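## Task

Insert the charger fully and squarely into outlet number four on the power strip, counting from the end where the cord leaves the strip. The strip must still lie flat on the table. Release the charger and pull the grippers away; it only counts if the charger stays seated without the robot holding it.

## Robot and tools

ROBOT. Two arms, left_arm and right_arm, each with 7 joints and a parallel gripper. Everything is commanded as joint angles; there is no Cartesian command.

FRAME. Results print each gripper's position and orientation in a single scene frame: origin on the table surface midway between the arms, +z up, +x pointing out across the table, and left_arm sits on the +y side. The arm names do not correspond to image left or right. Printed hand positions (metres, quaternion wxyz) may be off from the truth, more so when the arm is stretched far. The gripper's fingers point along its own +z and close along its y. The reported point lies between the pads when closed, roughly 2 cm short of the fingertips; closing pushes the tips about 10 mm further along +z.

execute_actions. Argument actions is a list holding zero or one item. An empty list just returns the current state. An action item is {"rows": [...], "steps": n} with n from 1 to 15 (default 15); each step is 1/30 s. Each row is applied for one step and the final row repeats if rows run out. A wait item is {"steps": n} with n up to 300 and no rows; it sends nothing new. Optional pictures (boolean) toggles images; they come by default.

ROW LAYOUT. Every row is one flat list of exactly 16 numbers covering both arms, even when only one moves: left_arm's 7 joint targets then its opening, followed by right_arm's 7 joint targets then its opening. Joint numbers are absolute target angles in radians (not offsets), in the same order Joint positions lists them: waist -6.283 to 6.283, shoulder -2.059 to 2.094, upper arm roll -6.283 to 6.283, elbow -0.192 to 3.927, forearm roll -6.283 to 6.283, wrist pitch -1.693 to 3.142, wrist roll -6.283 to 6.283. Real limits may differ by up to 0.010 rad. A call is rejected (nothing sent) if a target exceeds a range end by more than 0.010 rad and is also further out than that joint's last reported angle. Targets beyond the true end are clipped there, and a "joint sent to its limit" line may appear, possibly referring to an earlier action; its absence proves nothing. Opening is an absolute value from -1 (closed) to +1 (fully open).

MOTION LIMITS. Joint targets move at most 3.14 rad/s with 0.16 s of acceleration, and all joints of an arm are slowed together so they finish together. Per step a sent target stays within 0.623 rad of the measured angle, and if the targets would move the gripper more than 70 mm from where it measures, they are scaled back. So large moves need several calls. Between calls the arms keep heading to the last row sent until they settle or a step is HELD.

RESULT LINES. The state line gives, per arm, pose and linear/angular velocity (m/s, rad/s). Joint positions and Joint velocities list each arm's 7 joints (rad, rad/s) and then the finger pad gap in metres (0.084 when fully open). grip_measured is the finger opening on the command scale. "joint command not followed" means the clearance check altered or blocked joint targets on some steps; the opening was still applied. HELD marks steps where all or part of your row was not sent. MOTOR HOT appears from 65 °C; at 80 °C an OVER-TEMPERATURE FAULT brakes that arm until it cools. A TORQUE FAULT happens when contact torque reaches a joint's load limit (waist 45, shoulder 45, upper arm roll 27, elbow 27, forearm roll 27, wrist pitch 18, wrist roll 18 N m, held weight included): the arm backs that joint off slightly, stays still 10 s and drops the rest of the call.

GRIPPING. To hold something, command an opening well below grip_measured; a bigger gap means more squeeze, up to about 24 N per pad on items up to about 6 cm wide. Slamming shut can press harder and even spring the fingers open. Echoing grip_measured still applies light pressure. Expect occasional tugs on held parts or nudges to loose items.

zoom_image. Arguments camera (cam_high, cam_left_wrist or cam_right_wrist) and region [x0, y0, x1, y1] in pixels of that camera's latest image, origin top-left, at most 504 by 504. Each image is 896x504. Useful for reading outlet positions, the cord end and insertion depth.

finished_scene. Argument scene, an integer (schema allows 1 to 2), naming the current scene. It ends that scene irreversibly, reports whether the goal was met, and gives the next task. Only call it after the charger is seated, released and the grippers are clear. Replying without any tool call ends everything.

ORDER. Look, find the strip and which end the cord exits, count outlets from there, grasp the charger, align its prongs over the target outlet, push straight down firmly but gently, open, then lift away.

AVOID. Knocking anything off the table, tipping or lifting the strip, arms touching or pushing each other, hard shoves, drops and slips, and long heavy holds that heat motors. Smooth, efficient motion is preferred.

Each tool is called after "Request:" by a JSON object that holds its "name" and its "arguments", one argument or row to a line.

## Session

Request:
{"name": "execute_actions", "arguments": {
  "actions": []
}}

Scene clock: 0.00 s of 4500.00 s.
left_arm: end_effector_position=(+0.3842, +0.8583, +0.3117) grip_measured=+1.00 end_effector_quat_wxyz=(-0.075, +0.237, +0.851, +0.463) end_effector_velocity=(-0.000, +0.000, +0.000) end_effector_angular_velocity=(+0.000, +0.000, -0.000) | right_arm: end_effector_position=(+0.6607, -0.1639, +0.1201) grip_measured=+1.00 end_effector_quat_wxyz=(-0.026, +0.993, -0.114, +0.019) end_effector_velocity=(+0.000, +0.000, +0.001) end_effector_angular_velocity=(-0.000, -0.002, -0.000)
Joint positions: left_arm=[ 0.926  0.276  0.16   1.362  1.139  0.441 -2.585  0.084] | right_arm=[ 0.494  0.661 -0.037  1.723  0.066  1.007  0.477  0.084]
Joint velocities: left_arm=[ 0.    -0.     0.    -0.     0.001 -0.    -0.    -0.   ] | right_arm=[ 0.001 -0.001 -0.001 -0.    -0.     0.     0.001 -0.   ]
Motor temperatures (°C, as the motors report them): left_arm=[34 32 34 33 33 40 33] | right_arm=[34 31 35 30 34 41 40]

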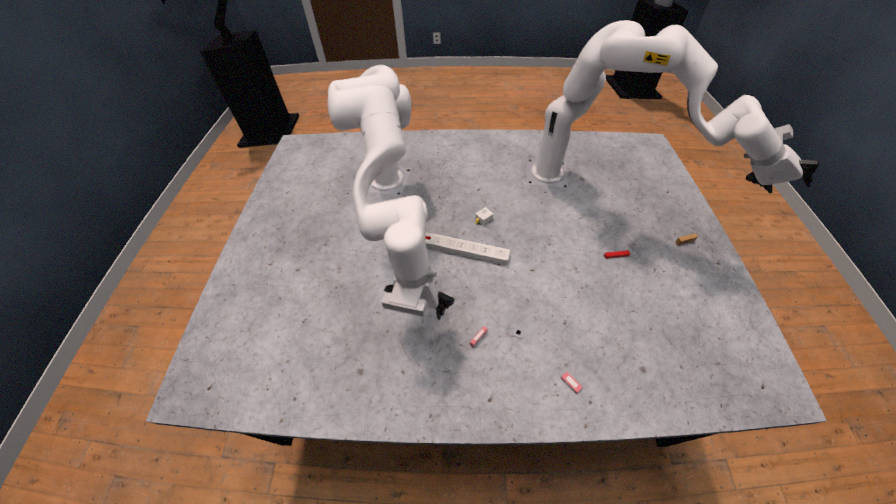

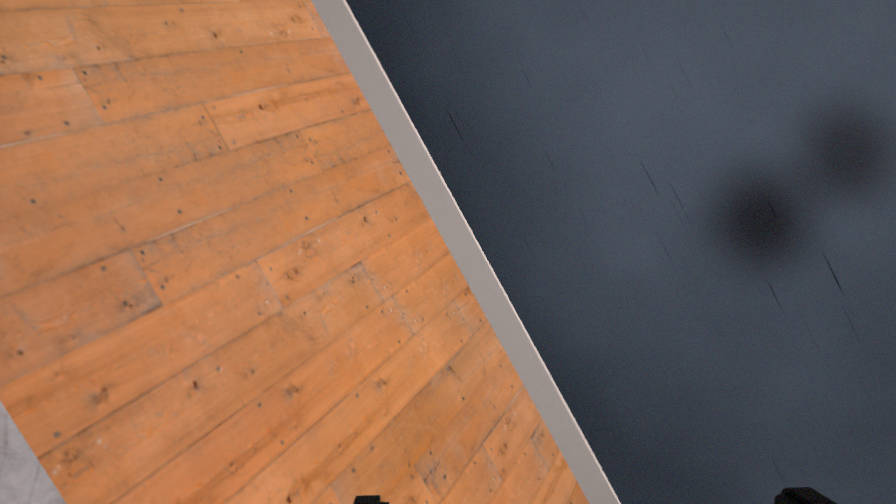

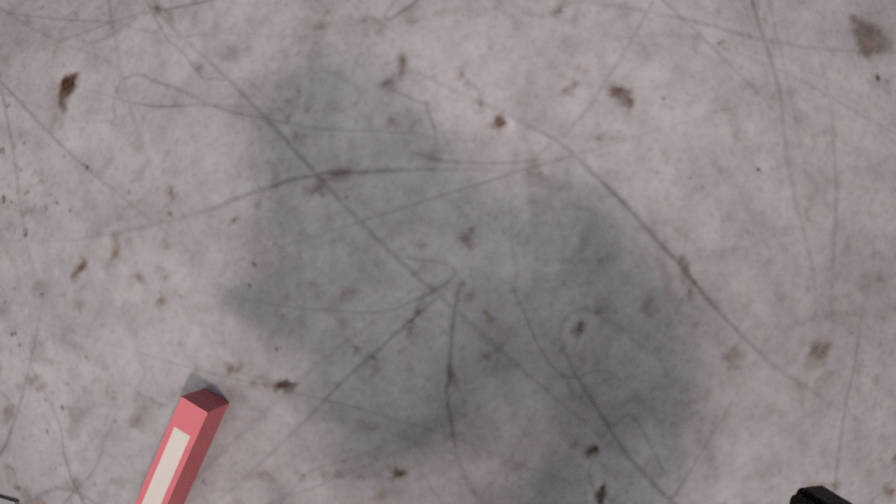

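Request:
{"name": "zoom_image", "arguments": {
  "camera": "cam_high",
  "region": [400,190,530,280]
}}

Request:
{"name": "execute_actions", "arguments": {
  "actions": [
    {"rows":[[0,0,0,1.2,0,1.2,0,1,0.9,0,0,1.0,0,1.0,0.9,1]]}
  ],
  "pictures": false
}}

Request:
{"name": "execute_actions", "arguments": {
  "actions": [
    {"steps":60}
  ]
}}

Region (400, 190, 530, 280) of cam_high's 896x504 image, scaled by 3.877, with more detail than that image has; it fills the top 349 rows of this view, and the rest is white.

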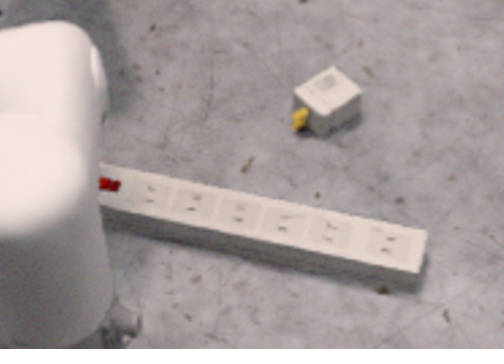

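Scene clock: 11.80 s of 4500.00 s.
left_arm: end_effector_position=(+0.4798, +0.6983, +0.3064) grip_measured=+1.00 end_effector_quat_wxyz=(-0.083, +0.360, +0.850, +0.375) end_effector_velocity=(+0.166, -0.398, -0.043) end_effector_angular_velocity=(-0.440, +0.421, -0.567) | right_arm: end_effector_position=(+0.5238, -0.0733, +0.1738) grip_measured=+1.00 end_effector_quat_wxyz=(-0.018, +0.994, -0.103, +0.008) end_effector_velocity=(-0.369, +0.137, +0.079) end_effector_angular_velocity=(-0.067, +0.069, +0.069)
Joint positions: left_arm=[ 0.637  0.168  0.096  1.299  0.85   0.72  -2.296  0.084] | right_arm=[ 0.713  0.308 -0.016  1.345  0.03   1.003  0.704  0.084]
Joint velocities: left_arm=[-0.65  -0.189 -0.108 -0.11  -0.648  0.535  0.646 -0.   ] | right_arm=[ 0.515 -0.841  0.051 -0.932 -0.082 -0.009  0.532  0.   ]
Motor temperatures (°C, as the motors report them): left_arm=[34 33 34 36 33 40 33] | right_arm=[34 33 35 34 34 41 40]
Steps of this call (steps 1 to 90: nothing new was sent; then 8.30 s passed at rest; steps 91 to 105: all 15 steps of this action). Readings (joint positions):
91: left_arm=[0.926 0.276 0.160 1.362 1.138 0.441 -2.585] | right_arm=[0.495 0.661 -0.037 1.723 0.066 1.007 0.477]
92: left_arm=[0.922 0.275 0.160 1.361 1.133 0.447 -2.579] | right_arm=[0.497 0.657 -0.038 1.717 0.065 1.007 0.481]
94: left_arm=[0.887 0.258 0.157 1.349 1.094 0.489 -2.540] | right_arm=[0.520 0.617 -0.041 1.671 0.060 1.007 0.511]
98: left_arm=[0.791 0.219 0.124 1.330 1.004 0.576 -2.450] | right_arm=[0.596 0.502 -0.025 1.562 0.050 1.005 0.581]
105: the state above

Scene clock: 13.80 s of 4500.00 s.
left_arm: end_effector_position=(+0.4730, +0.2136, +0.2566) grip_measured=+1.00 end_effector_quat_wxyz=(-0.000, +0.998, -0.071, -0.000) end_effector_velocity=(+0.000, -0.000, +0.000) end_effector_angular_velocity=(-0.000, -0.001, -0.003) | right_arm: end_effector_position=(+0.3864, -0.0502, +0.1887) grip_measured=+1.00 end_effector_quat_wxyz=(-0.000, +0.996, -0.092, -0.000) end_effector_velocity=(-0.000, +0.000, +0.000) end_effector_angular_velocity=(+0.000, -0.000, +0.001)
Joint positions: left_arm=[ 0.     0.     0.     1.2    0.     1.2   -0.     0.084] | right_arm=[ 0.9    0.    -0.     1.    -0.     1.     0.9    0.084]
Joint velocities: left_arm=[-0.    -0.     0.     0.    -0.    -0.     0.002  0.   ] | right_arm=[ 0.001 -0.     0.     0.    -0.     0.    -0.     0.   ]
Motor temperatures (°C, as the motors report them): left_arm=[34 33 34 37 33 40 33] | right_arm=[34 33 35 34 34 41 40]
Steps of this call (steps 1 to 60: the robot went on to your last target). Readings (joint positions):
1: left_arm=[0.616 0.162 0.092 1.295 0.828 0.738 -2.275] | right_arm=[0.730 0.280 -0.015 1.314 0.028 1.003 0.722]
2: left_arm=[0.594 0.156 0.089 1.292 0.807 0.755 -2.253] | right_arm=[0.747 0.252 -0.013 1.282 0.025 1.003 0.740]
4: left_arm=[0.552 0.145 0.083 1.285 0.763 0.787 -2.210] | right_arm=[0.782 0.195 -0.010 1.218 0.019 1.002 0.776]
8: left_arm=[0.470 0.123 0.070 1.273 0.671 0.848 -2.117] | right_arm=[0.852 0.080 -0.004 1.089 0.008 1.001 0.849]
60: the state above

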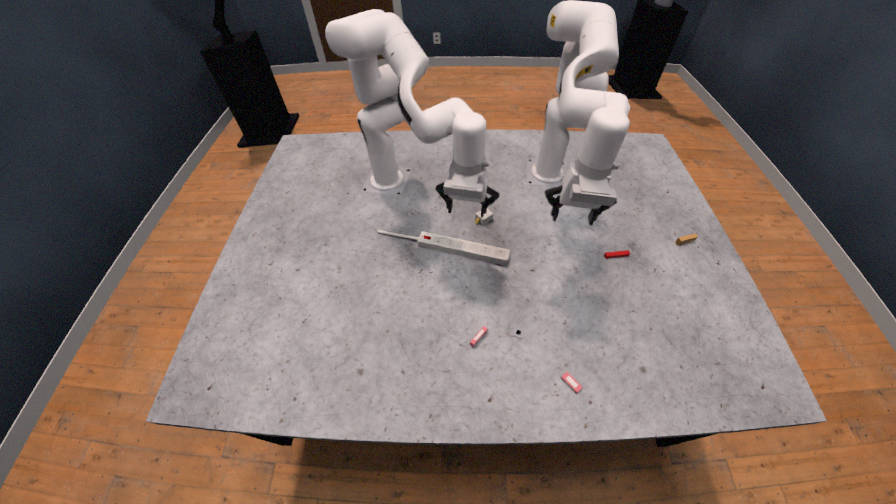

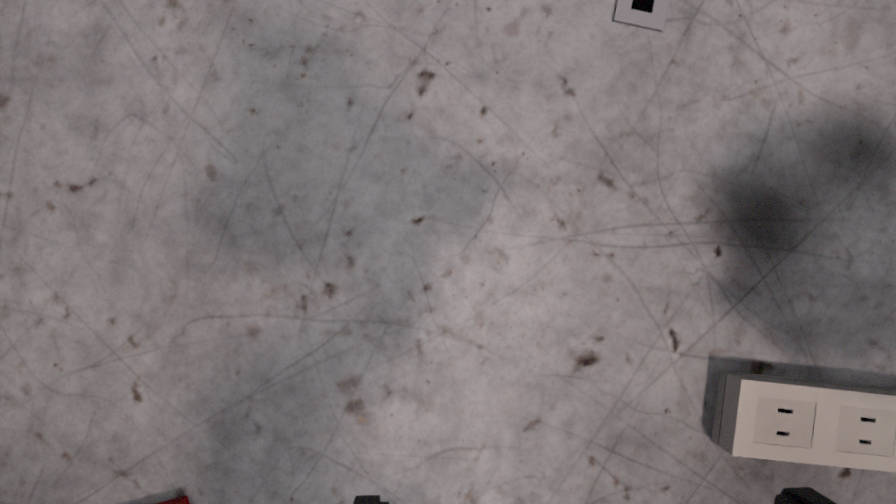

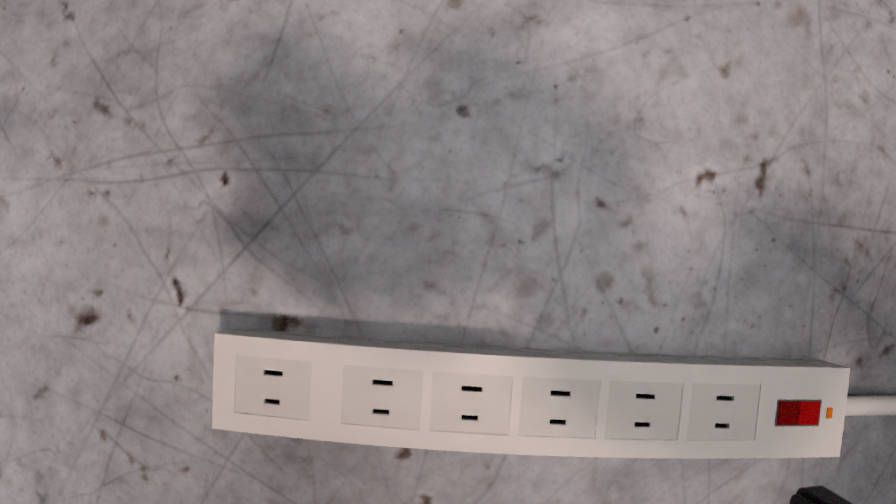

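Request:
{"name": "execute_actions", "arguments": {
  "actions": [
    {"rows":[[-0.64,-0.693,0,0.588,0,1.281,0,1,-0.2,-0.3,0,0.8,0,1.1,0,1]]}
  ],
  "pictures": false
}}

Request:
{"name": "execute_actions", "arguments": {
  "actions": [
    {"steps":35}
  ]
}}

Request:
{"name": "zoom_image", "arguments": {
  "camera": "cam_high",
  "region": [400,170,560,280]
}}

Scene clock: 25.03 s of 4500.00 s.
left_arm: end_effector_position=(+0.3312, +0.1106, +0.2692) grip_measured=+1.00 end_effector_quat_wxyz=(-0.001, +0.972, -0.236, -0.002) end_effector_velocity=(-0.367, -0.152, -0.004) end_effector_angular_velocity=(-0.008, -0.015, -0.819) | right_arm: end_effector_position=(+0.4379, -0.2139, +0.2098) grip_measured=+1.00 end_effector_quat_wxyz=(-0.000, +0.996, -0.093, +0.000) end_effector_velocity=(+0.063, -0.390, +0.030) end_effector_angular_velocity=(-0.001, +0.001, -0.062)
Joint positions: left_arm=[-0.334 -0.357 -0.001  0.881 -0.     1.242  0.     0.084] | right_arm=[ 0.518 -0.148 -0.001  0.902 -0.     1.049  0.519  0.084]
Joint velocities: left_arm=[-0.824 -0.908  0.005 -0.786  0.001  0.104 -0.     0.   ] | right_arm=[-0.93  -0.254  0.003 -0.171 -0.     0.085 -0.864  0.   ]
Motor temperatures (°C, as the motors report them): left_arm=[34 33 34 38 33 40 33] | right_arm=[34 33 35 36 34 41 40]
Steps of this call (steps 1 to 15: the robot went on to your last target; steps 16 to 90: nothing new was sent; then 7.73 s passed at rest; steps 91 to 105: all 15 steps of this action). Readings (joint positions):
91: left_arm=[-0.000 -0.000 0.000 1.200 0.000 1.200 0.000] | right_arm=[0.900 -0.000 0.000 1.000 0.000 1.000 0.900]
92: left_arm=[-0.004 -0.004 0.001 1.195 0.000 1.200 -0.000] | right_arm=[0.896 -0.002 0.001 0.998 0.000 1.001 0.894]
94: left_arm=[-0.043 -0.044 0.008 1.153 0.001 1.206 -0.000] | right_arm=[0.855 -0.022 0.008 0.983 0.000 1.008 0.849]
98: left_arm=[-0.150 -0.154 -0.002 1.056 -0.000 1.219 0.000] | right_arm=[0.729 -0.078 -0.003 0.949 -0.000 1.026 0.729]
105: the state above

Scene clock: 26.20 s of 4500.00 s.
left_arm: end_effector_position=(+0.2003, +0.0838, +0.2509) grip_measured=+1.00 end_effector_quat_wxyz=(-0.000, +0.925, -0.381, -0.000) end_effector_velocity=(-0.000, -0.000, +0.000) end_effector_angular_velocity=(+0.000, -0.000, -0.001) | right_arm: end_effector_position=(+0.3927, -0.4930, +0.2246) grip_measured=+1.00 end_effector_quat_wxyz=(+0.000, +0.982, -0.191, -0.000) end_effector_velocity=(-0.001, -0.003, +0.001) end_effector_angular_velocity=(-0.000, -0.002, -0.007)
Joint positions: left_arm=[-0.64  -0.693  0.     0.588  0.     1.281 -0.     0.084] | right_arm=[-0.199 -0.3    0.001  0.8    0.     1.1    0.     0.084]
Joint velocities: left_arm=[-0. -0. -0.  0.  0.  0. -0.  0.] | right_arm=[-0.006 -0.001 -0.003  0.    -0.001  0.    -0.001 -0.   ]
Motor temperatures (°C, as the motors report them): left_arm=[34 33 34 38 33 40 33] | right_arm=[34 33 35 36 34 41 40]
Steps of this call (steps 1 to 35: the robot went on to your last target). Readings (joint positions):
1: left_arm=[-0.362 -0.387 -0.001 0.854 -0.000 1.246 0.000] | right_arm=[0.487 -0.156 -0.001 0.896 -0.000 1.052 0.491]
2: left_arm=[-0.390 -0.418 -0.001 0.827 -0.000 1.249 0.000] | right_arm=[0.455 -0.164 -0.001 0.891 -0.000 1.054 0.464]
4: left_arm=[-0.447 -0.482 -0.001 0.772 -0.000 1.257 0.000] | right_arm=[0.392 -0.179 -0.001 0.881 -0.000 1.059 0.414]
8: left_arm=[-0.566 -0.612 -0.001 0.659 -0.000 1.272 0.000] | right_arm=[0.264 -0.205 -0.001 0.864 -0.000 1.068 0.324]
35: the state above

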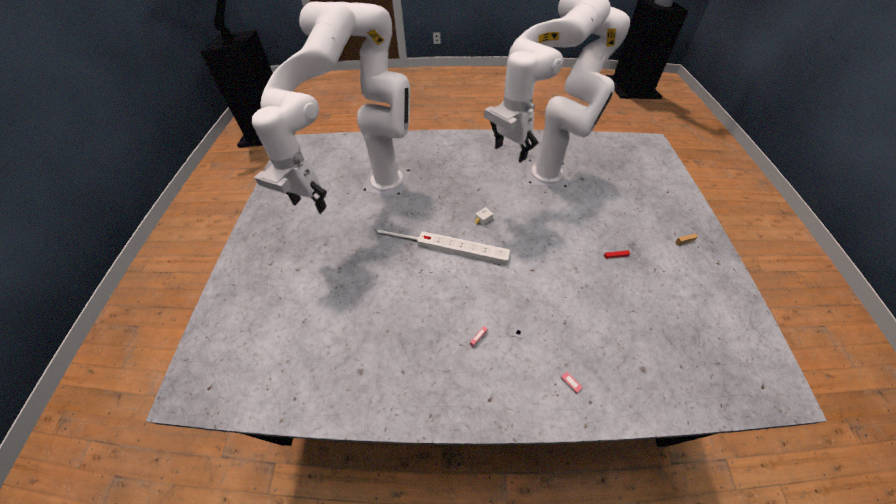

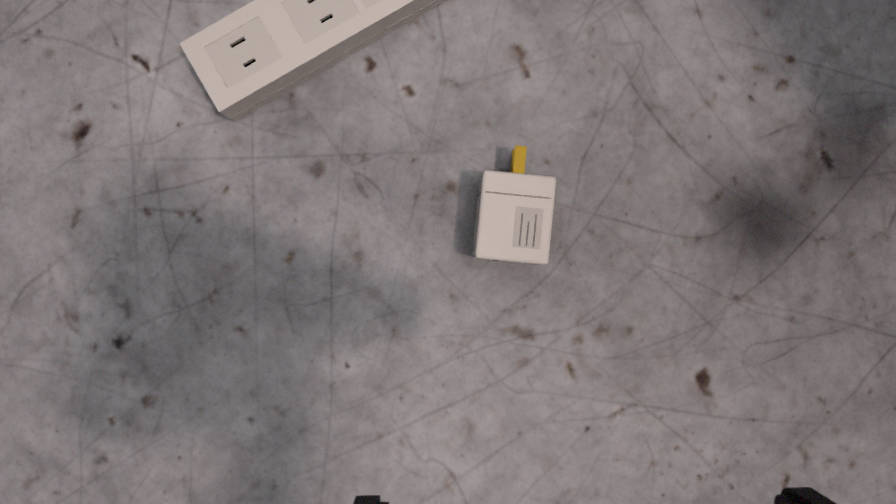

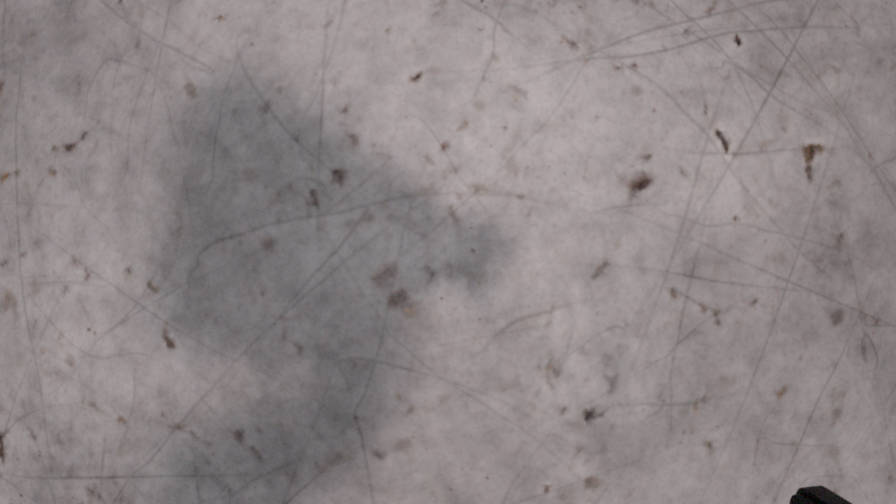

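Region (400, 170, 560, 280) of cam_high's 896x504 image, scaled by 3.150, with more detail than that image has; it fills the top 346 rows of this view, and the rest is white.

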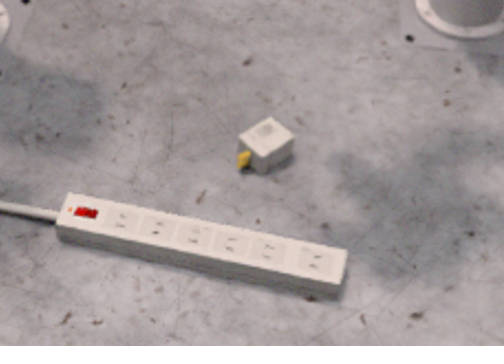

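Request:
{"name": "execute_actions", "arguments": {
  "actions": [
    {"rows":[[-0.654,-0.4,0,0.1,0,-0.3,0,1,0.5,-0.4,0,0.6,0,1.0,0.6,1]]}
  ],
  "pictures": false
}}

Request:
{"name": "execute_actions", "arguments": {
  "actions": [
    {"steps":35}
  ],
  "pictures": false
}}

Request:
{"name": "execute_actions", "arguments": {
  "actions": [
    {"rows":[[-0.654,0.035,0,-0.03,0,-0.865,0,1,0.5,-0.4,0,0.6,0,1.0,0.6,1]]}
  ],
  "pictures": false
}}

Request:
{"name": "execute_actions", "arguments": {
  "actions": [
    {"steps":15}
  ]
}}

Scene clock: 49.10 s of 4500.00 s.
left_arm: end_effector_position=(+0.2038, +0.0762, +0.0974) grip_measured=+1.00 end_effector_quat_wxyz=(+0.014, +0.922, -0.385, +0.032) end_effector_velocity=(+0.085, -0.097, -0.263) end_effector_angular_velocity=(-0.810, -0.799, -0.026) | right_arm: end_effector_position=(+0.3944, -0.3295, +0.2000) grip_measured=+1.00 end_effector_quat_wxyz=(+0.000, +0.987, -0.162, +0.000) end_effector_velocity=(-0.083, +0.375, -0.058) end_effector_angular_velocity=(+0.001, +0.001, +0.174)
Joint positions: left_arm=[-0.65  -0.48   0.     0.234 -0.     0.644 -0.     0.084] | right_arm=[ 0.244 -0.364  0.001  0.671  0.     1.036  0.386  0.084]
Joint velocities: left_arm=[-0.026  0.554  0.    -0.925 -0.    -2.617 -0.    -0.   ] | right_arm=[ 1.074 -0.15  -0.004 -0.299 -0.    -0.149  0.896  0.   ]
Motor temperatures (°C, as the motors report them): left_arm=[34 33 34 39 33 41 33] | right_arm=[34 32 35 37 34 41 40]
Steps of this call (steps 1 to 15: the robot went on to your last target; steps 16 to 90: nothing new was sent; then 19.40 s passed at rest; steps 91 to 105: all 15 steps of this action). Readings (joint positions):
91: left_arm=[-0.640 -0.693 0.000 0.588 -0.000 1.281 -0.000] | right_arm=[-0.200 -0.300 -0.000 0.800 -0.000 1.100 0.000]
92: left_arm=[-0.640 -0.691 0.000 0.585 0.000 1.275 -0.000] | right_arm=[-0.196 -0.301 -0.001 0.799 -0.000 1.099 0.006]
94: left_arm=[-0.641 -0.672 -0.000 0.553 0.000 1.225 -0.000] | right_arm=[-0.151 -0.308 -0.007 0.785 -0.000 1.091 0.052]
98: left_arm=[-0.644 -0.601 0.000 0.434 -0.000 1.074 -0.000] | right_arm=[-0.002 -0.330 0.002 0.740 0.000 1.070 0.180]
105: the state above

Scene clock: 50.27 s of 4500.00 s.
left_arm: end_effector_position=(+0.2817, -0.0049, +0.1732) grip_measured=+1.00 end_effector_quat_wxyz=(+0.151, +0.849, -0.357, +0.359) end_effector_velocity=(+0.000, -0.000, +0.001) end_effector_angular_velocity=(-0.001, -0.001, -0.000) | right_arm: end_effector_position=(+0.3638, -0.2454, +0.1860) grip_measured=+1.00 end_effector_quat_wxyz=(-0.000, +0.990, -0.142, +0.000) end_effector_velocity=(-0.000, +0.001, -0.000) end_effector_angular_velocity=(+0.000, +0.000, -0.001)
Joint positions: left_arm=[-0.654 -0.4   -0.     0.1   -0.    -0.3   -0.     0.084] | right_arm=[ 0.5   -0.4   -0.     0.6   -0.     1.     0.6    0.084]
Joint velocities: left_arm=[ 0.    -0.001 -0.     0.     0.    -0.    -0.     0.   ] | right_arm=[ 0.002 -0.     0.001 -0.001  0.     0.     0.003  0.   ]
Motor temperatures (°C, as the motors report them): left_arm=[34 33 34 39 33 41 33] | right_arm=[34 32 35 37 34 41 40]
Steps of this call (steps 1 to 35: the robot went on to your last target). Readings (joint positions):
1: left_arm=[-0.651 -0.462 0.000 0.204 -0.000 0.554 -0.000] | right_arm=[0.280 -0.369 0.001 0.661 0.000 1.031 0.416]
2: left_arm=[-0.652 -0.447 0.000 0.177 -0.000 0.462 -0.000] | right_arm=[0.317 -0.374 0.001 0.651 0.000 1.026 0.446]
4: left_arm=[-0.653 -0.424 0.000 0.139 -0.000 0.276 -0.000] | right_arm=[0.389 -0.384 0.001 0.631 0.000 1.016 0.507]
8: left_arm=[-0.654 -0.408 -0.000 0.115 0.000 -0.038 0.000] | right_arm=[0.481 -0.397 0.003 0.605 0.000 1.003 0.582]
35: the state above

Scene clock: 50.77 s of 4500.00 s.
left_arm: end_effector_position=(+0.2482, +0.0293, +0.0909) grip_measured=+1.00 end_effector_quat_wxyz=(+0.150, +0.850, -0.357, +0.358) end_effector_velocity=(+0.001, -0.003, +0.008) end_effector_angular_velocity=(-0.064, -0.062, -0.004) | right_arm: end_effector_position=(+0.3638, -0.2454, +0.1860) grip_measured=+1.00 end_effector_quat_wxyz=(-0.000, +0.990, -0.142, -0.000) end_effector_velocity=(-0.000, -0.000, -0.000) end_effector_angular_velocity=(-0.000, +0.001, +0.001)
Joint positions: left_arm=[-0.654  0.026  0.    -0.028 -0.    -0.851 -0.     0.084] | right_arm=[ 0.5   -0.4   -0.     0.6   -0.     1.     0.6    0.084]
Joint velocities: left_arm=[-0.001  0.103 -0.002 -0.006  0.    -0.198  0.    -0.   ] | right_arm=[ 0.     0.    -0.001 -0.001 -0.    -0.    -0.001  0.   ]
Motor temperatures (°C, as the motors report them): left_arm=[34 33 34 39 33 41 33] | right_arm=[34 32 35 37 34 41 40]
Steps of this call (steps 1 to 15: all 15 steps of this action). Readings (joint positions):
1: left_arm=[-0.654 -0.400 -0.000 0.100 -0.000 -0.300 -0.000] | right_arm=[0.500 -0.400 -0.000 0.600 -0.000 1.000 0.600]
2: left_arm=[-0.654 -0.397 -0.000 0.099 -0.000 -0.306 0.000] | right_arm=[0.500 -0.400 -0.000 0.600 -0.000 1.000 0.600]
4: left_arm=[-0.654 -0.361 -0.000 0.090 0.000 -0.358 0.000] | right_arm=[0.500 -0.400 -0.000 0.600 -0.000 1.000 0.600]
8: left_arm=[-0.654 -0.161 0.000 0.028 -0.000 -0.609 -0.000] | right_arm=[0.500 -0.400 -0.000 0.600 -0.000 1.000 0.600]
15: the state above

Scene clock: 51.27 s of 4500.00 s.
left_arm: end_effector_position=(+0.2477, +0.0298, +0.0906) grip_measured=+1.00 end_effector_quat_wxyz=(+0.151, +0.849, -0.357, +0.359) end_effector_velocity=(-0.000, +0.001, -0.001) end_effector_angular_velocity=(+0.003, +0.002, +0.001) | right_arm: end_effector_position=(+0.3638, -0.2454, +0.1860) grip_measured=+1.00 end_effector_quat_wxyz=(-0.000, +0.990, -0.142, -0.000) end_effector_velocity=(+0.000, -0.000, +0.000) end_effector_angular_velocity=(-0.000, -0.000, -0.001)
Joint positions: left_arm=[-0.654  0.035 -0.    -0.03   0.    -0.865  0.     0.084] | right_arm=[ 0.5   -0.4   -0.     0.6    0.     1.     0.6    0.084]
Joint velocities: left_arm=[ 0.     0.003  0.    -0.    -0.     0.     0.     0.   ] | right_arm=[-0.001  0.001  0.     0.001 -0.     0.    -0.     0.   ]
Motor temperatures (°C, as the motors report them): left_arm=[34 33 34 39 33 41 33] | right_arm=[34 32 35 37 34 41 40]
Steps of this call (steps 1 to 15: the robot went on to your last target). Readings (joint positions):
1: left_arm=[-0.654 0.029 -0.000 -0.028 0.000 -0.856 0.000] | right_arm=[0.500 -0.400 -0.000 0.600 -0.000 1.000 0.600]
2: left_arm=[-0.654 0.030 -0.000 -0.028 0.000 -0.860 0.000] | right_arm=[0.500 -0.400 -0.000 0.600 0.000 1.000 0.600]
4: left_arm=[-0.654 0.032 -0.000 -0.029 0.000 -0.863 0.000] | right_arm=[0.500 -0.400 -0.000 0.600 0.000 1.000 0.600]
8: left_arm=[-0.654 0.034 -0.000 -0.029 0.000 -0.865 0.000] | right_arm=[0.500 -0.400 -0.000 0.600 -0.000 1.000 0.600]
15: the state above

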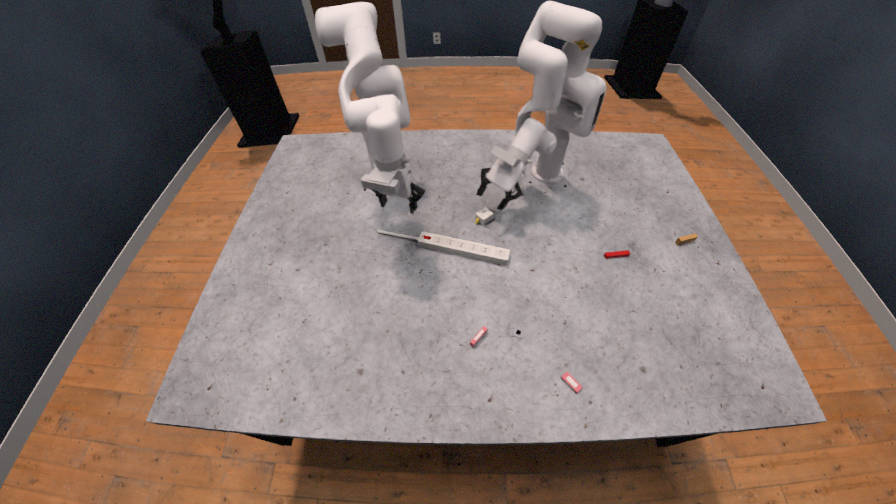

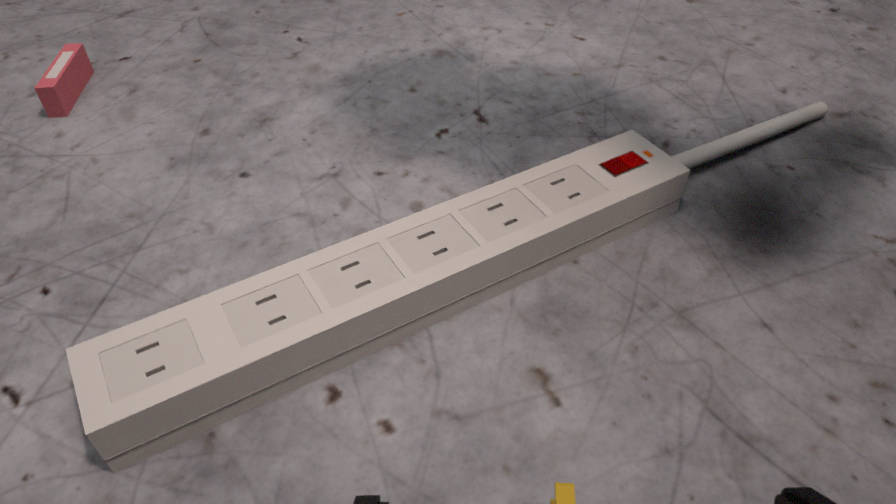

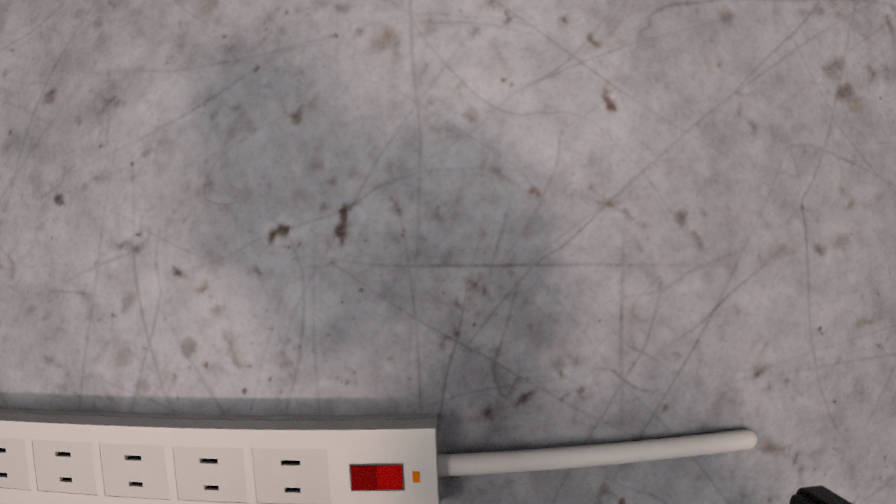

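Request:
{"name": "execute_actions", "arguments": {
  "actions": [
    {"rows":[[-0.654,0.54,0,0.092,0,-1.248,0,1,0.748,-0.144,0,0.516,0,0.66,2.4,1]]}
  ],
  "pictures": false
}}

Request:
{"name": "execute_actions", "arguments": {
  "actions": [
    {"steps":20}
  ]
}}

Request:
{"name": "zoom_image", "arguments": {
  "camera": "cam_high",
  "region": [380,170,560,280]
}}

Scene clock: 61.13 s of 4500.00 s.
left_arm: end_effector_position=(+0.2471, +0.0304, +0.0289) grip_measured=+1.00 end_effector_quat_wxyz=(+0.151, +0.849, -0.357, +0.358) end_effector_velocity=(+0.006, -0.008, +0.004) end_effector_angular_velocity=(-0.038, -0.036, -0.002) | right_arm: end_effector_position=(+0.3455, -0.1677, +0.0985) grip_measured=+1.00 end_effector_quat_wxyz=(+0.001, +0.888, -0.461, -0.001) end_effector_velocity=(-0.044, +0.078, -0.098) end_effector_angular_velocity=(-0.007, -0.005, -2.531)
Joint positions: left_arm=[-0.654  0.534 -0.     0.09   0.    -1.243  0.     0.084] | right_arm=[ 0.724 -0.168  0.001  0.523  0.     0.694  1.499  0.084]
Joint velocities: left_arm=[-0.001  0.05  -0.001  0.027  0.    -0.076  0.     0.   ] | right_arm=[ 0.254  0.261 -0.002 -0.088 -0.001 -0.349  2.784  0.   ]
Motor temperatures (°C, as the motors report them): left_arm=[34 33 34 37 33 41 33] | right_arm=[34 32 35 37 34 41 40]
Steps of this call (steps 1 to 15: the robot went on to your last target; steps 16 to 90: nothing new was sent; then 6.37 s passed at rest; steps 91 to 105: all 15 steps of this action). Readings (joint positions):
91: left_arm=[-0.654 0.035 -0.000 -0.030 -0.000 -0.865 -0.000] | right_arm=[0.500 -0.400 -0.000 0.600 -0.000 1.000 0.600]
92: left_arm=[-0.654 0.039 -0.000 -0.029 -0.000 -0.870 0.000] | right_arm=[0.502 -0.398 -0.000 0.600 -0.000 0.997 0.606]
94: left_arm=[-0.654 0.087 -0.000 -0.017 0.000 -0.909 0.000] | right_arm=[0.520 -0.380 -0.002 0.595 -0.000 0.969 0.657]
98: left_arm=[-0.654 0.362 0.000 0.050 0.000 -1.111 0.000] | right_arm=[0.611 -0.286 0.001 0.562 0.000 0.849 0.898]
105: the state above

Scene clock: 61.80 s of 4500.00 s.
left_arm: end_effector_position=(+0.2472, +0.0303, +0.0284) grip_measured=+1.00 end_effector_quat_wxyz=(+0.151, +0.849, -0.357, +0.359) end_effector_velocity=(-0.000, -0.000, -0.000) end_effector_angular_velocity=(+0.000, +0.000, -0.000) | right_arm: end_effector_position=(+0.3423, -0.1602, +0.0900) grip_measured=+1.00 end_effector_quat_wxyz=(-0.000, +0.608, -0.794, +0.000) end_effector_velocity=(-0.001, +0.000, -0.001) end_effector_angular_velocity=(-0.001, +0.001, -0.010)
Joint positions: left_arm=[-0.654  0.54  -0.     0.092 -0.    -1.248 -0.     0.084] | right_arm=[ 0.748 -0.144 -0.     0.516 -0.     0.66   2.399  0.084]
Joint velocities: left_arm=[-0.  0. -0. -0.  0. -0. -0.  0.] | right_arm=[ 0.001  0.001  0.001 -0.001 -0.    -0.     0.011  0.   ]
Motor temperatures (°C, as the motors report them): left_arm=[34 33 34 37 33 41 33] | right_arm=[34 32 35 37 34 41 40]
Steps of this call (steps 1 to 20: the robot went on to your last target). Readings (joint positions):
1: left_arm=[-0.654 0.535 -0.000 0.091 0.000 -1.245 0.000] | right_arm=[0.732 -0.161 0.001 0.521 -0.000 0.684 1.592]
2: left_arm=[-0.654 0.536 -0.000 0.091 0.000 -1.246 0.000] | right_arm=[0.737 -0.156 0.001 0.519 -0.000 0.677 1.685]
4: left_arm=[-0.654 0.537 -0.000 0.091 0.000 -1.247 0.000] | right_arm=[0.743 -0.150 -0.000 0.518 0.000 0.668 1.871]
8: left_arm=[-0.654 0.539 -0.000 0.092 -0.000 -1.248 0.000] | right_arm=[0.746 -0.146 -0.001 0.517 0.000 0.661 2.214]
20: the state above

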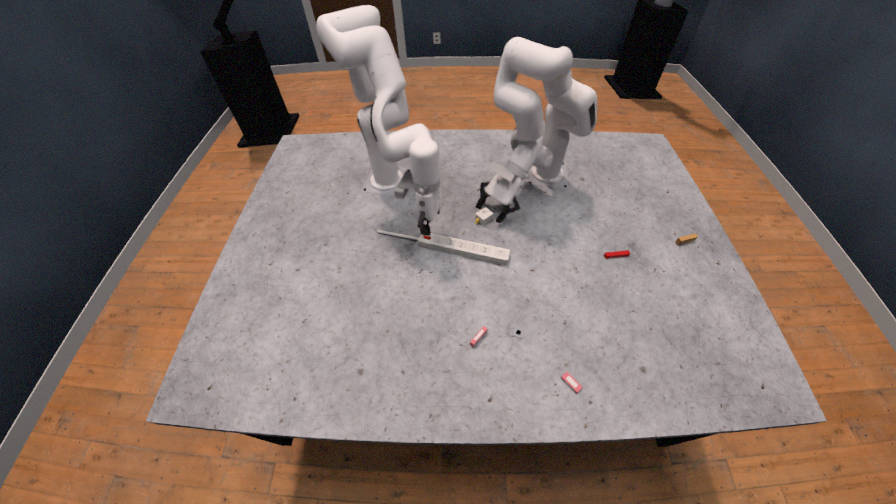

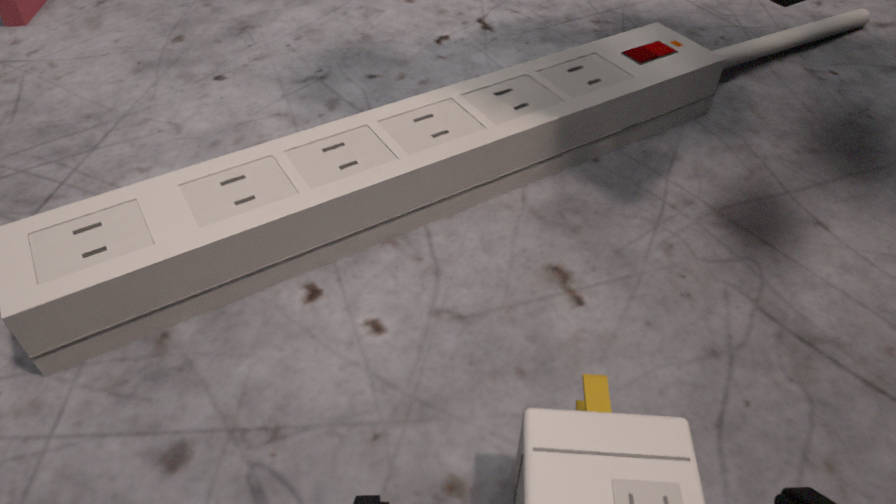

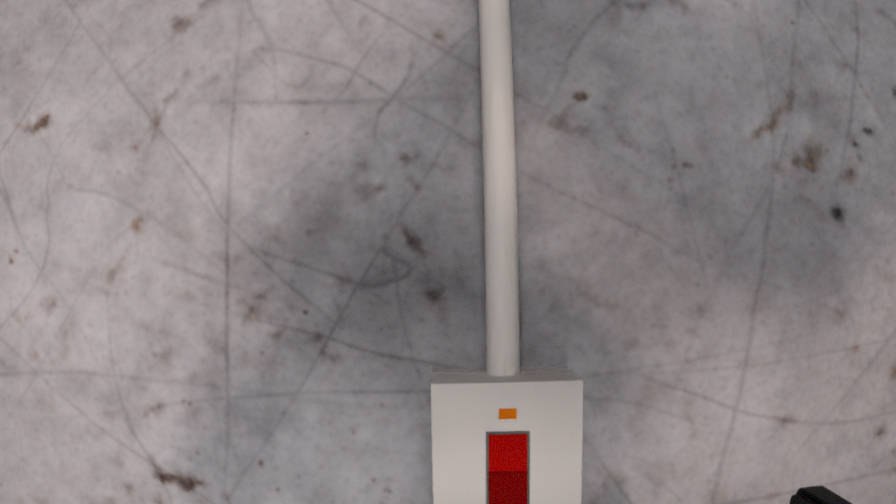

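Region (380, 170, 560, 280) of cam_high's 896x504 image, scaled by 2.800, with more detail than that image has.

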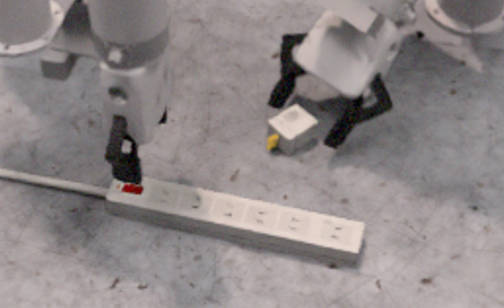

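Request:
{"name": "execute_actions", "arguments": {
  "actions": [
    {"rows":[[-0.654,0.561,0,0.111,0,-1.25,0,1,0.73,0.062,0,0.51,0,0.448,2.38,1]]}
  ],
  "pictures": false
}}

Request:
{"name": "execute_actions", "arguments": {
  "actions": [
    {"rows":[[-0.654,0.561,0,0.111,0,-1.25,0,0.2,0.73,0.062,0,0.51,0,0.448,2.38,0.4]]}
  ],
  "pictures": false
}}

Request:
{"name": "execute_actions", "arguments": {
  "actions": [
    {"rows":[[-0.654,0.561,0,0.111,0,-1.25,0,-0.6,0.73,0.062,0,0.51,0,0.448,2.38,-0.4]]}
  ]
}}

Request:
{"name": "execute_actions", "arguments": {
  "actions": [
    {"rows":[[-0.654,0.035,0,-0.03,0,-0.865,0,-1,0.73,0.062,0,0.51,0,0.448,2.38,-1]]}
  ]
}}

Scene clock: 75.10 s of 4500.00 s.
left_arm: end_effector_position=(+0.2500, +0.0275, +0.0244) grip_measured=+1.00 end_effector_quat_wxyz=(+0.151, +0.849, -0.357, +0.359) end_effector_velocity=(+0.001, -0.001, +0.000) end_effector_angular_velocity=(-0.002, -0.001, -0.000) | right_arm: end_effector_position=(+0.3528, -0.1613, +0.0305) grip_measured=+1.00 end_effector_quat_wxyz=(-0.001, +0.608, -0.794, +0.000) end_effector_velocity=(-0.000, -0.000, -0.003) end_effector_angular_velocity=(+0.001, -0.002, +0.002)
Joint positions: left_arm=[-0.654  0.561 -0.     0.111 -0.    -1.25  -0.     0.084] | right_arm=[ 0.73   0.06   0.     0.511 -0.     0.449  2.38   0.084]
Joint velocities: left_arm=[-0.     0.001 -0.     0.002  0.    -0.001  0.     0.   ] | right_arm=[-0.     0.009  0.001 -0.004 -0.    -0.015 -0.002 -0.   ]
Motor temperatures (°C, as the motors report them): left_arm=[34 33 34 35 33 41 33] | right_arm=[34 32 35 36 34 42 40]
Steps of this call (steps 1 to 15: the robot went on to your last target; steps 16 to 90: nothing new was sent; then 9.80 s passed at rest; steps 91 to 105: all 15 steps of this action). Readings (joint positions):
91: left_arm=[-0.654 0.540 -0.000 0.092 -0.000 -1.248 0.000] | right_arm=[0.748 -0.144 0.000 0.516 -0.000 0.660 2.400]
92: left_arm=[-0.654 0.542 -0.000 0.094 -0.000 -1.248 0.000] | right_arm=[0.748 -0.140 0.000 0.516 -0.000 0.654 2.399]
94: left_arm=[-0.654 0.552 -0.000 0.103 0.000 -1.249 0.000] | right_arm=[0.744 -0.096 0.000 0.518 -0.000 0.604 2.395]
98: left_arm=[-0.654 0.560 0.000 0.110 0.000 -1.250 0.000] | right_arm=[0.732 0.037 -0.000 0.506 0.000 0.480 2.383]
105: the state above

Scene clock: 75.60 s of 4500.00 s.
left_arm: end_effector_position=(+0.2500, +0.0275, +0.0244) grip_measured=+0.19 end_effector_quat_wxyz=(+0.151, +0.849, -0.357, +0.359) end_effector_velocity=(+0.000, -0.000, -0.000) end_effector_angular_velocity=(-0.000, +0.000, -0.000) | right_arm: end_effector_position=(+0.3522, -0.1617, +0.0296) grip_measured=+0.39 end_effector_quat_wxyz=(-0.000, +0.608, -0.794, +0.000) end_effector_velocity=(+0.000, +0.000, +0.000) end_effector_angular_velocity=(+0.000, -0.000, +0.001)
Joint positions: left_arm=[-0.654  0.561  0.     0.111 -0.    -1.25   0.     0.052] | right_arm=[ 0.73   0.062  0.     0.51  -0.     0.448  2.38   0.061]
Joint velocities: left_arm=[ 0.     0.001 -0.     0.001 -0.     0.001  0.    -0.   ] | right_arm=[ 0.001  0.    -0.     0.     0.    -0.    -0.001 -0.   ]
Motor temperatures (°C, as the motors report them): left_arm=[34 33 34 35 33 41 33] | right_arm=[34 32 35 36 34 42 40]
Steps of this call (steps 1 to 15: all 15 steps of this action). Readings (joint positions):
1: left_arm=[-0.654 0.561 -0.000 0.111 -0.000 -1.250 -0.000] | right_arm=[0.730 0.060 0.000 0.511 -0.000 0.449 2.380]
2: left_arm=[-0.654 0.561 -0.000 0.111 -0.000 -1.250 -0.000] | right_arm=[0.730 0.061 0.000 0.511 -0.000 0.448 2.380]
4: left_arm=[-0.654 0.561 -0.000 0.111 -0.000 -1.250 -0.000] | right_arm=[0.730 0.061 0.000 0.510 -0.000 0.448 2.380]
8: left_arm=[-0.654 0.561 0.000 0.111 -0.000 -1.250 -0.000] | right_arm=[0.730 0.062 0.000 0.510 -0.000 0.448 2.380]
15: the state above

Scene clock: 76.10 s of 4500.00 s.
left_arm: end_effector_position=(+0.2501, +0.0273, +0.0246) grip_measured=-0.10 end_effector_quat_wxyz=(+0.151, +0.849, -0.357, +0.359) end_effector_velocity=(+0.000, -0.000, +0.000) end_effector_angular_velocity=(-0.000, -0.001, +0.000) | right_arm: end_effector_position=(+0.3525, -0.1615, +0.0299) grip_measured=-0.02 end_effector_quat_wxyz=(-0.001, +0.608, -0.794, +0.000) end_effector_velocity=(-0.000, -0.000, -0.000) end_effector_angular_velocity=(-0.000, +0.000, +0.000)
Joint positions: left_arm=[-0.654  0.561 -0.     0.111  0.    -1.25  -0.     0.04 ] | right_arm=[ 0.73   0.062 -0.     0.511  0.     0.448  2.38   0.043]
Joint velocities: left_arm=[-0.    -0.     0.     0.001 -0.     0.001 -0.     0.   ] | right_arm=[-0.     0.     0.    -0.    -0.001  0.     0.     0.   ]
Motor temperatures (°C, as the motors report them): left_arm=[34 33 34 35 33 41 33] | right_arm=[34 32 35 36 34 42 40]
Steps of this call (steps 1 to 15: all 15 steps of this action). Readings (joint positions):
1: left_arm=[-0.654 0.561 0.000 0.111 0.000 -1.250 -0.000] | right_arm=[0.730 0.062 -0.000 0.510 -0.000 0.448 2.380]
2: left_arm=[-0.654 0.561 -0.000 0.111 0.000 -1.250 0.000] | right_arm=[0.730 0.062 -0.000 0.510 -0.000 0.448 2.380]
4: left_arm=[-0.654 0.561 -0.000 0.111 0.000 -1.251 -0.000] | right_arm=[0.730 0.062 -0.000 0.511 0.000 0.448 2.380]
8: left_arm=[-0.654 0.561 -0.000 0.111 0.000 -1.251 -0.000] | right_arm=[0.730 0.062 -0.000 0.511 0.000 0.448 2.380]
15: the state above

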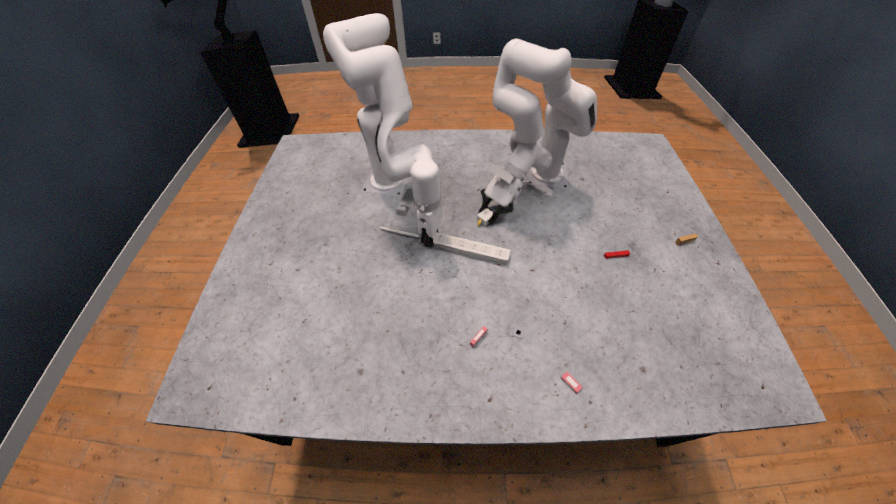

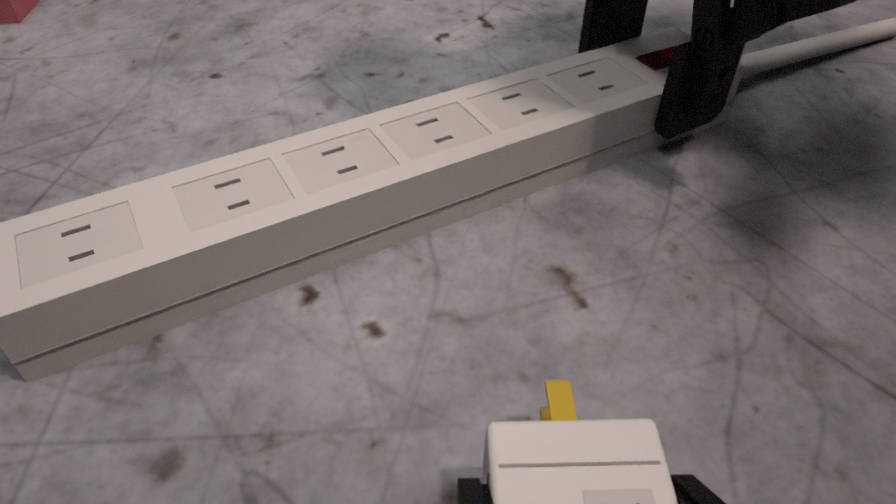

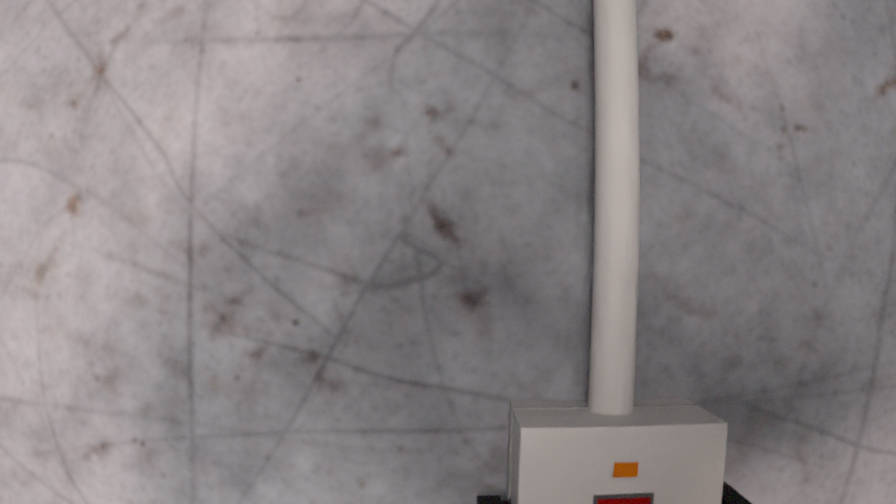

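Scene clock: 76.60 s of 4500.00 s.
left_arm: end_effector_position=(+0.2477, +0.0299, +0.0897) grip_measured=-0.10 end_effector_quat_wxyz=(+0.151, +0.849, -0.357, +0.359) end_effector_velocity=(-0.006, +0.007, -0.004) end_effector_angular_velocity=(+0.030, +0.029, +0.002) | right_arm: end_effector_position=(+0.3524, -0.1616, +0.0298) grip_measured=-0.02 end_effector_quat_wxyz=(-0.000, +0.608, -0.794, +0.000) end_effector_velocity=(-0.000, +0.000, -0.000) end_effector_angular_velocity=(-0.000, +0.001, +0.000)
Joint positions: left_arm=[-0.654  0.042  0.    -0.029 -0.    -0.87   0.     0.04 ] | right_arm=[ 0.73   0.062 -0.     0.51  -0.     0.448  2.38   0.043]
Joint velocities: left_arm=[ 0.001 -0.06   0.002 -0.023  0.     0.078 -0.     0.   ] | right_arm=[ 0.     0.001  0.     0.    -0.     0.     0.     0.   ]
Motor temperatures (°C, as the motors report them): left_arm=[34 33 34 35 33 41 33] | right_arm=[34 32 35 36 34 42 40]
Steps of this call (steps 1 to 15: all 15 steps of this action). Readings (joint positions):
1: left_arm=[-0.654 0.561 -0.000 0.111 0.000 -1.250 -0.000] | right_arm=[0.730 0.062 -0.000 0.511 0.000 0.448 2.380]
2: left_arm=[-0.654 0.556 0.000 0.110 0.000 -1.246 -0.000] | right_arm=[0.730 0.062 -0.000 0.511 0.000 0.448 2.380]
4: left_arm=[-0.654 0.510 0.000 0.096 -0.000 -1.207 0.000] | right_arm=[0.730 0.062 -0.000 0.511 0.000 0.448 2.380]
8: left_arm=[-0.654 0.229 -0.000 0.023 -0.000 -1.008 0.000] | right_arm=[0.730 0.062 -0.000 0.511 -0.000 0.448 2.380]
15: the state above

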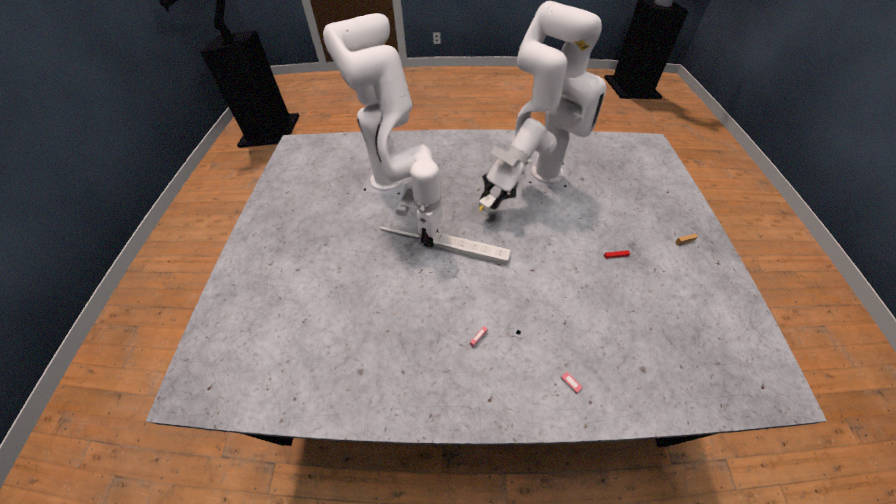

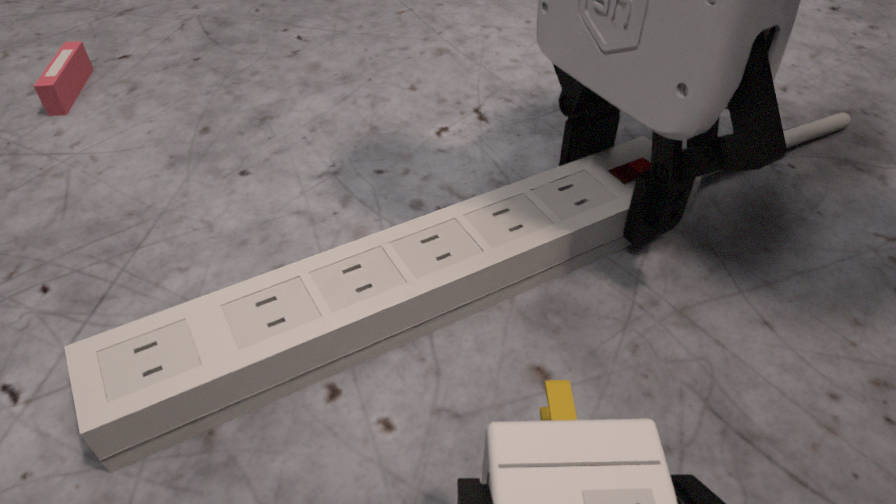

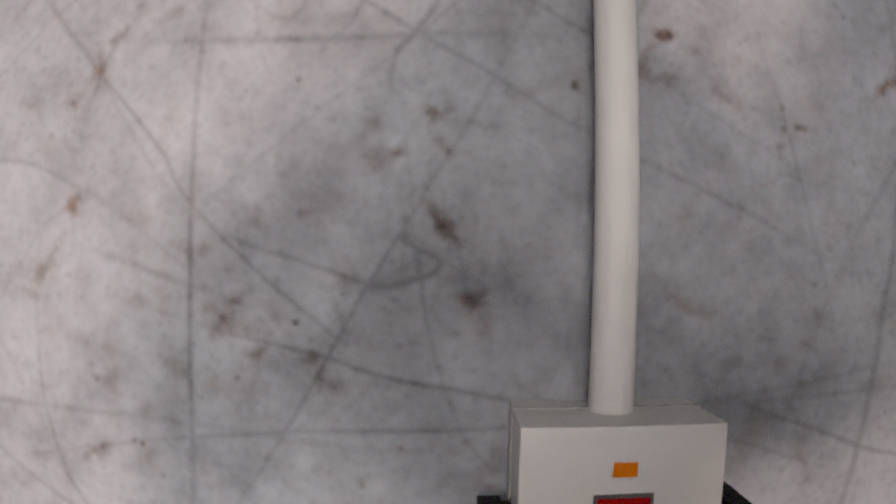

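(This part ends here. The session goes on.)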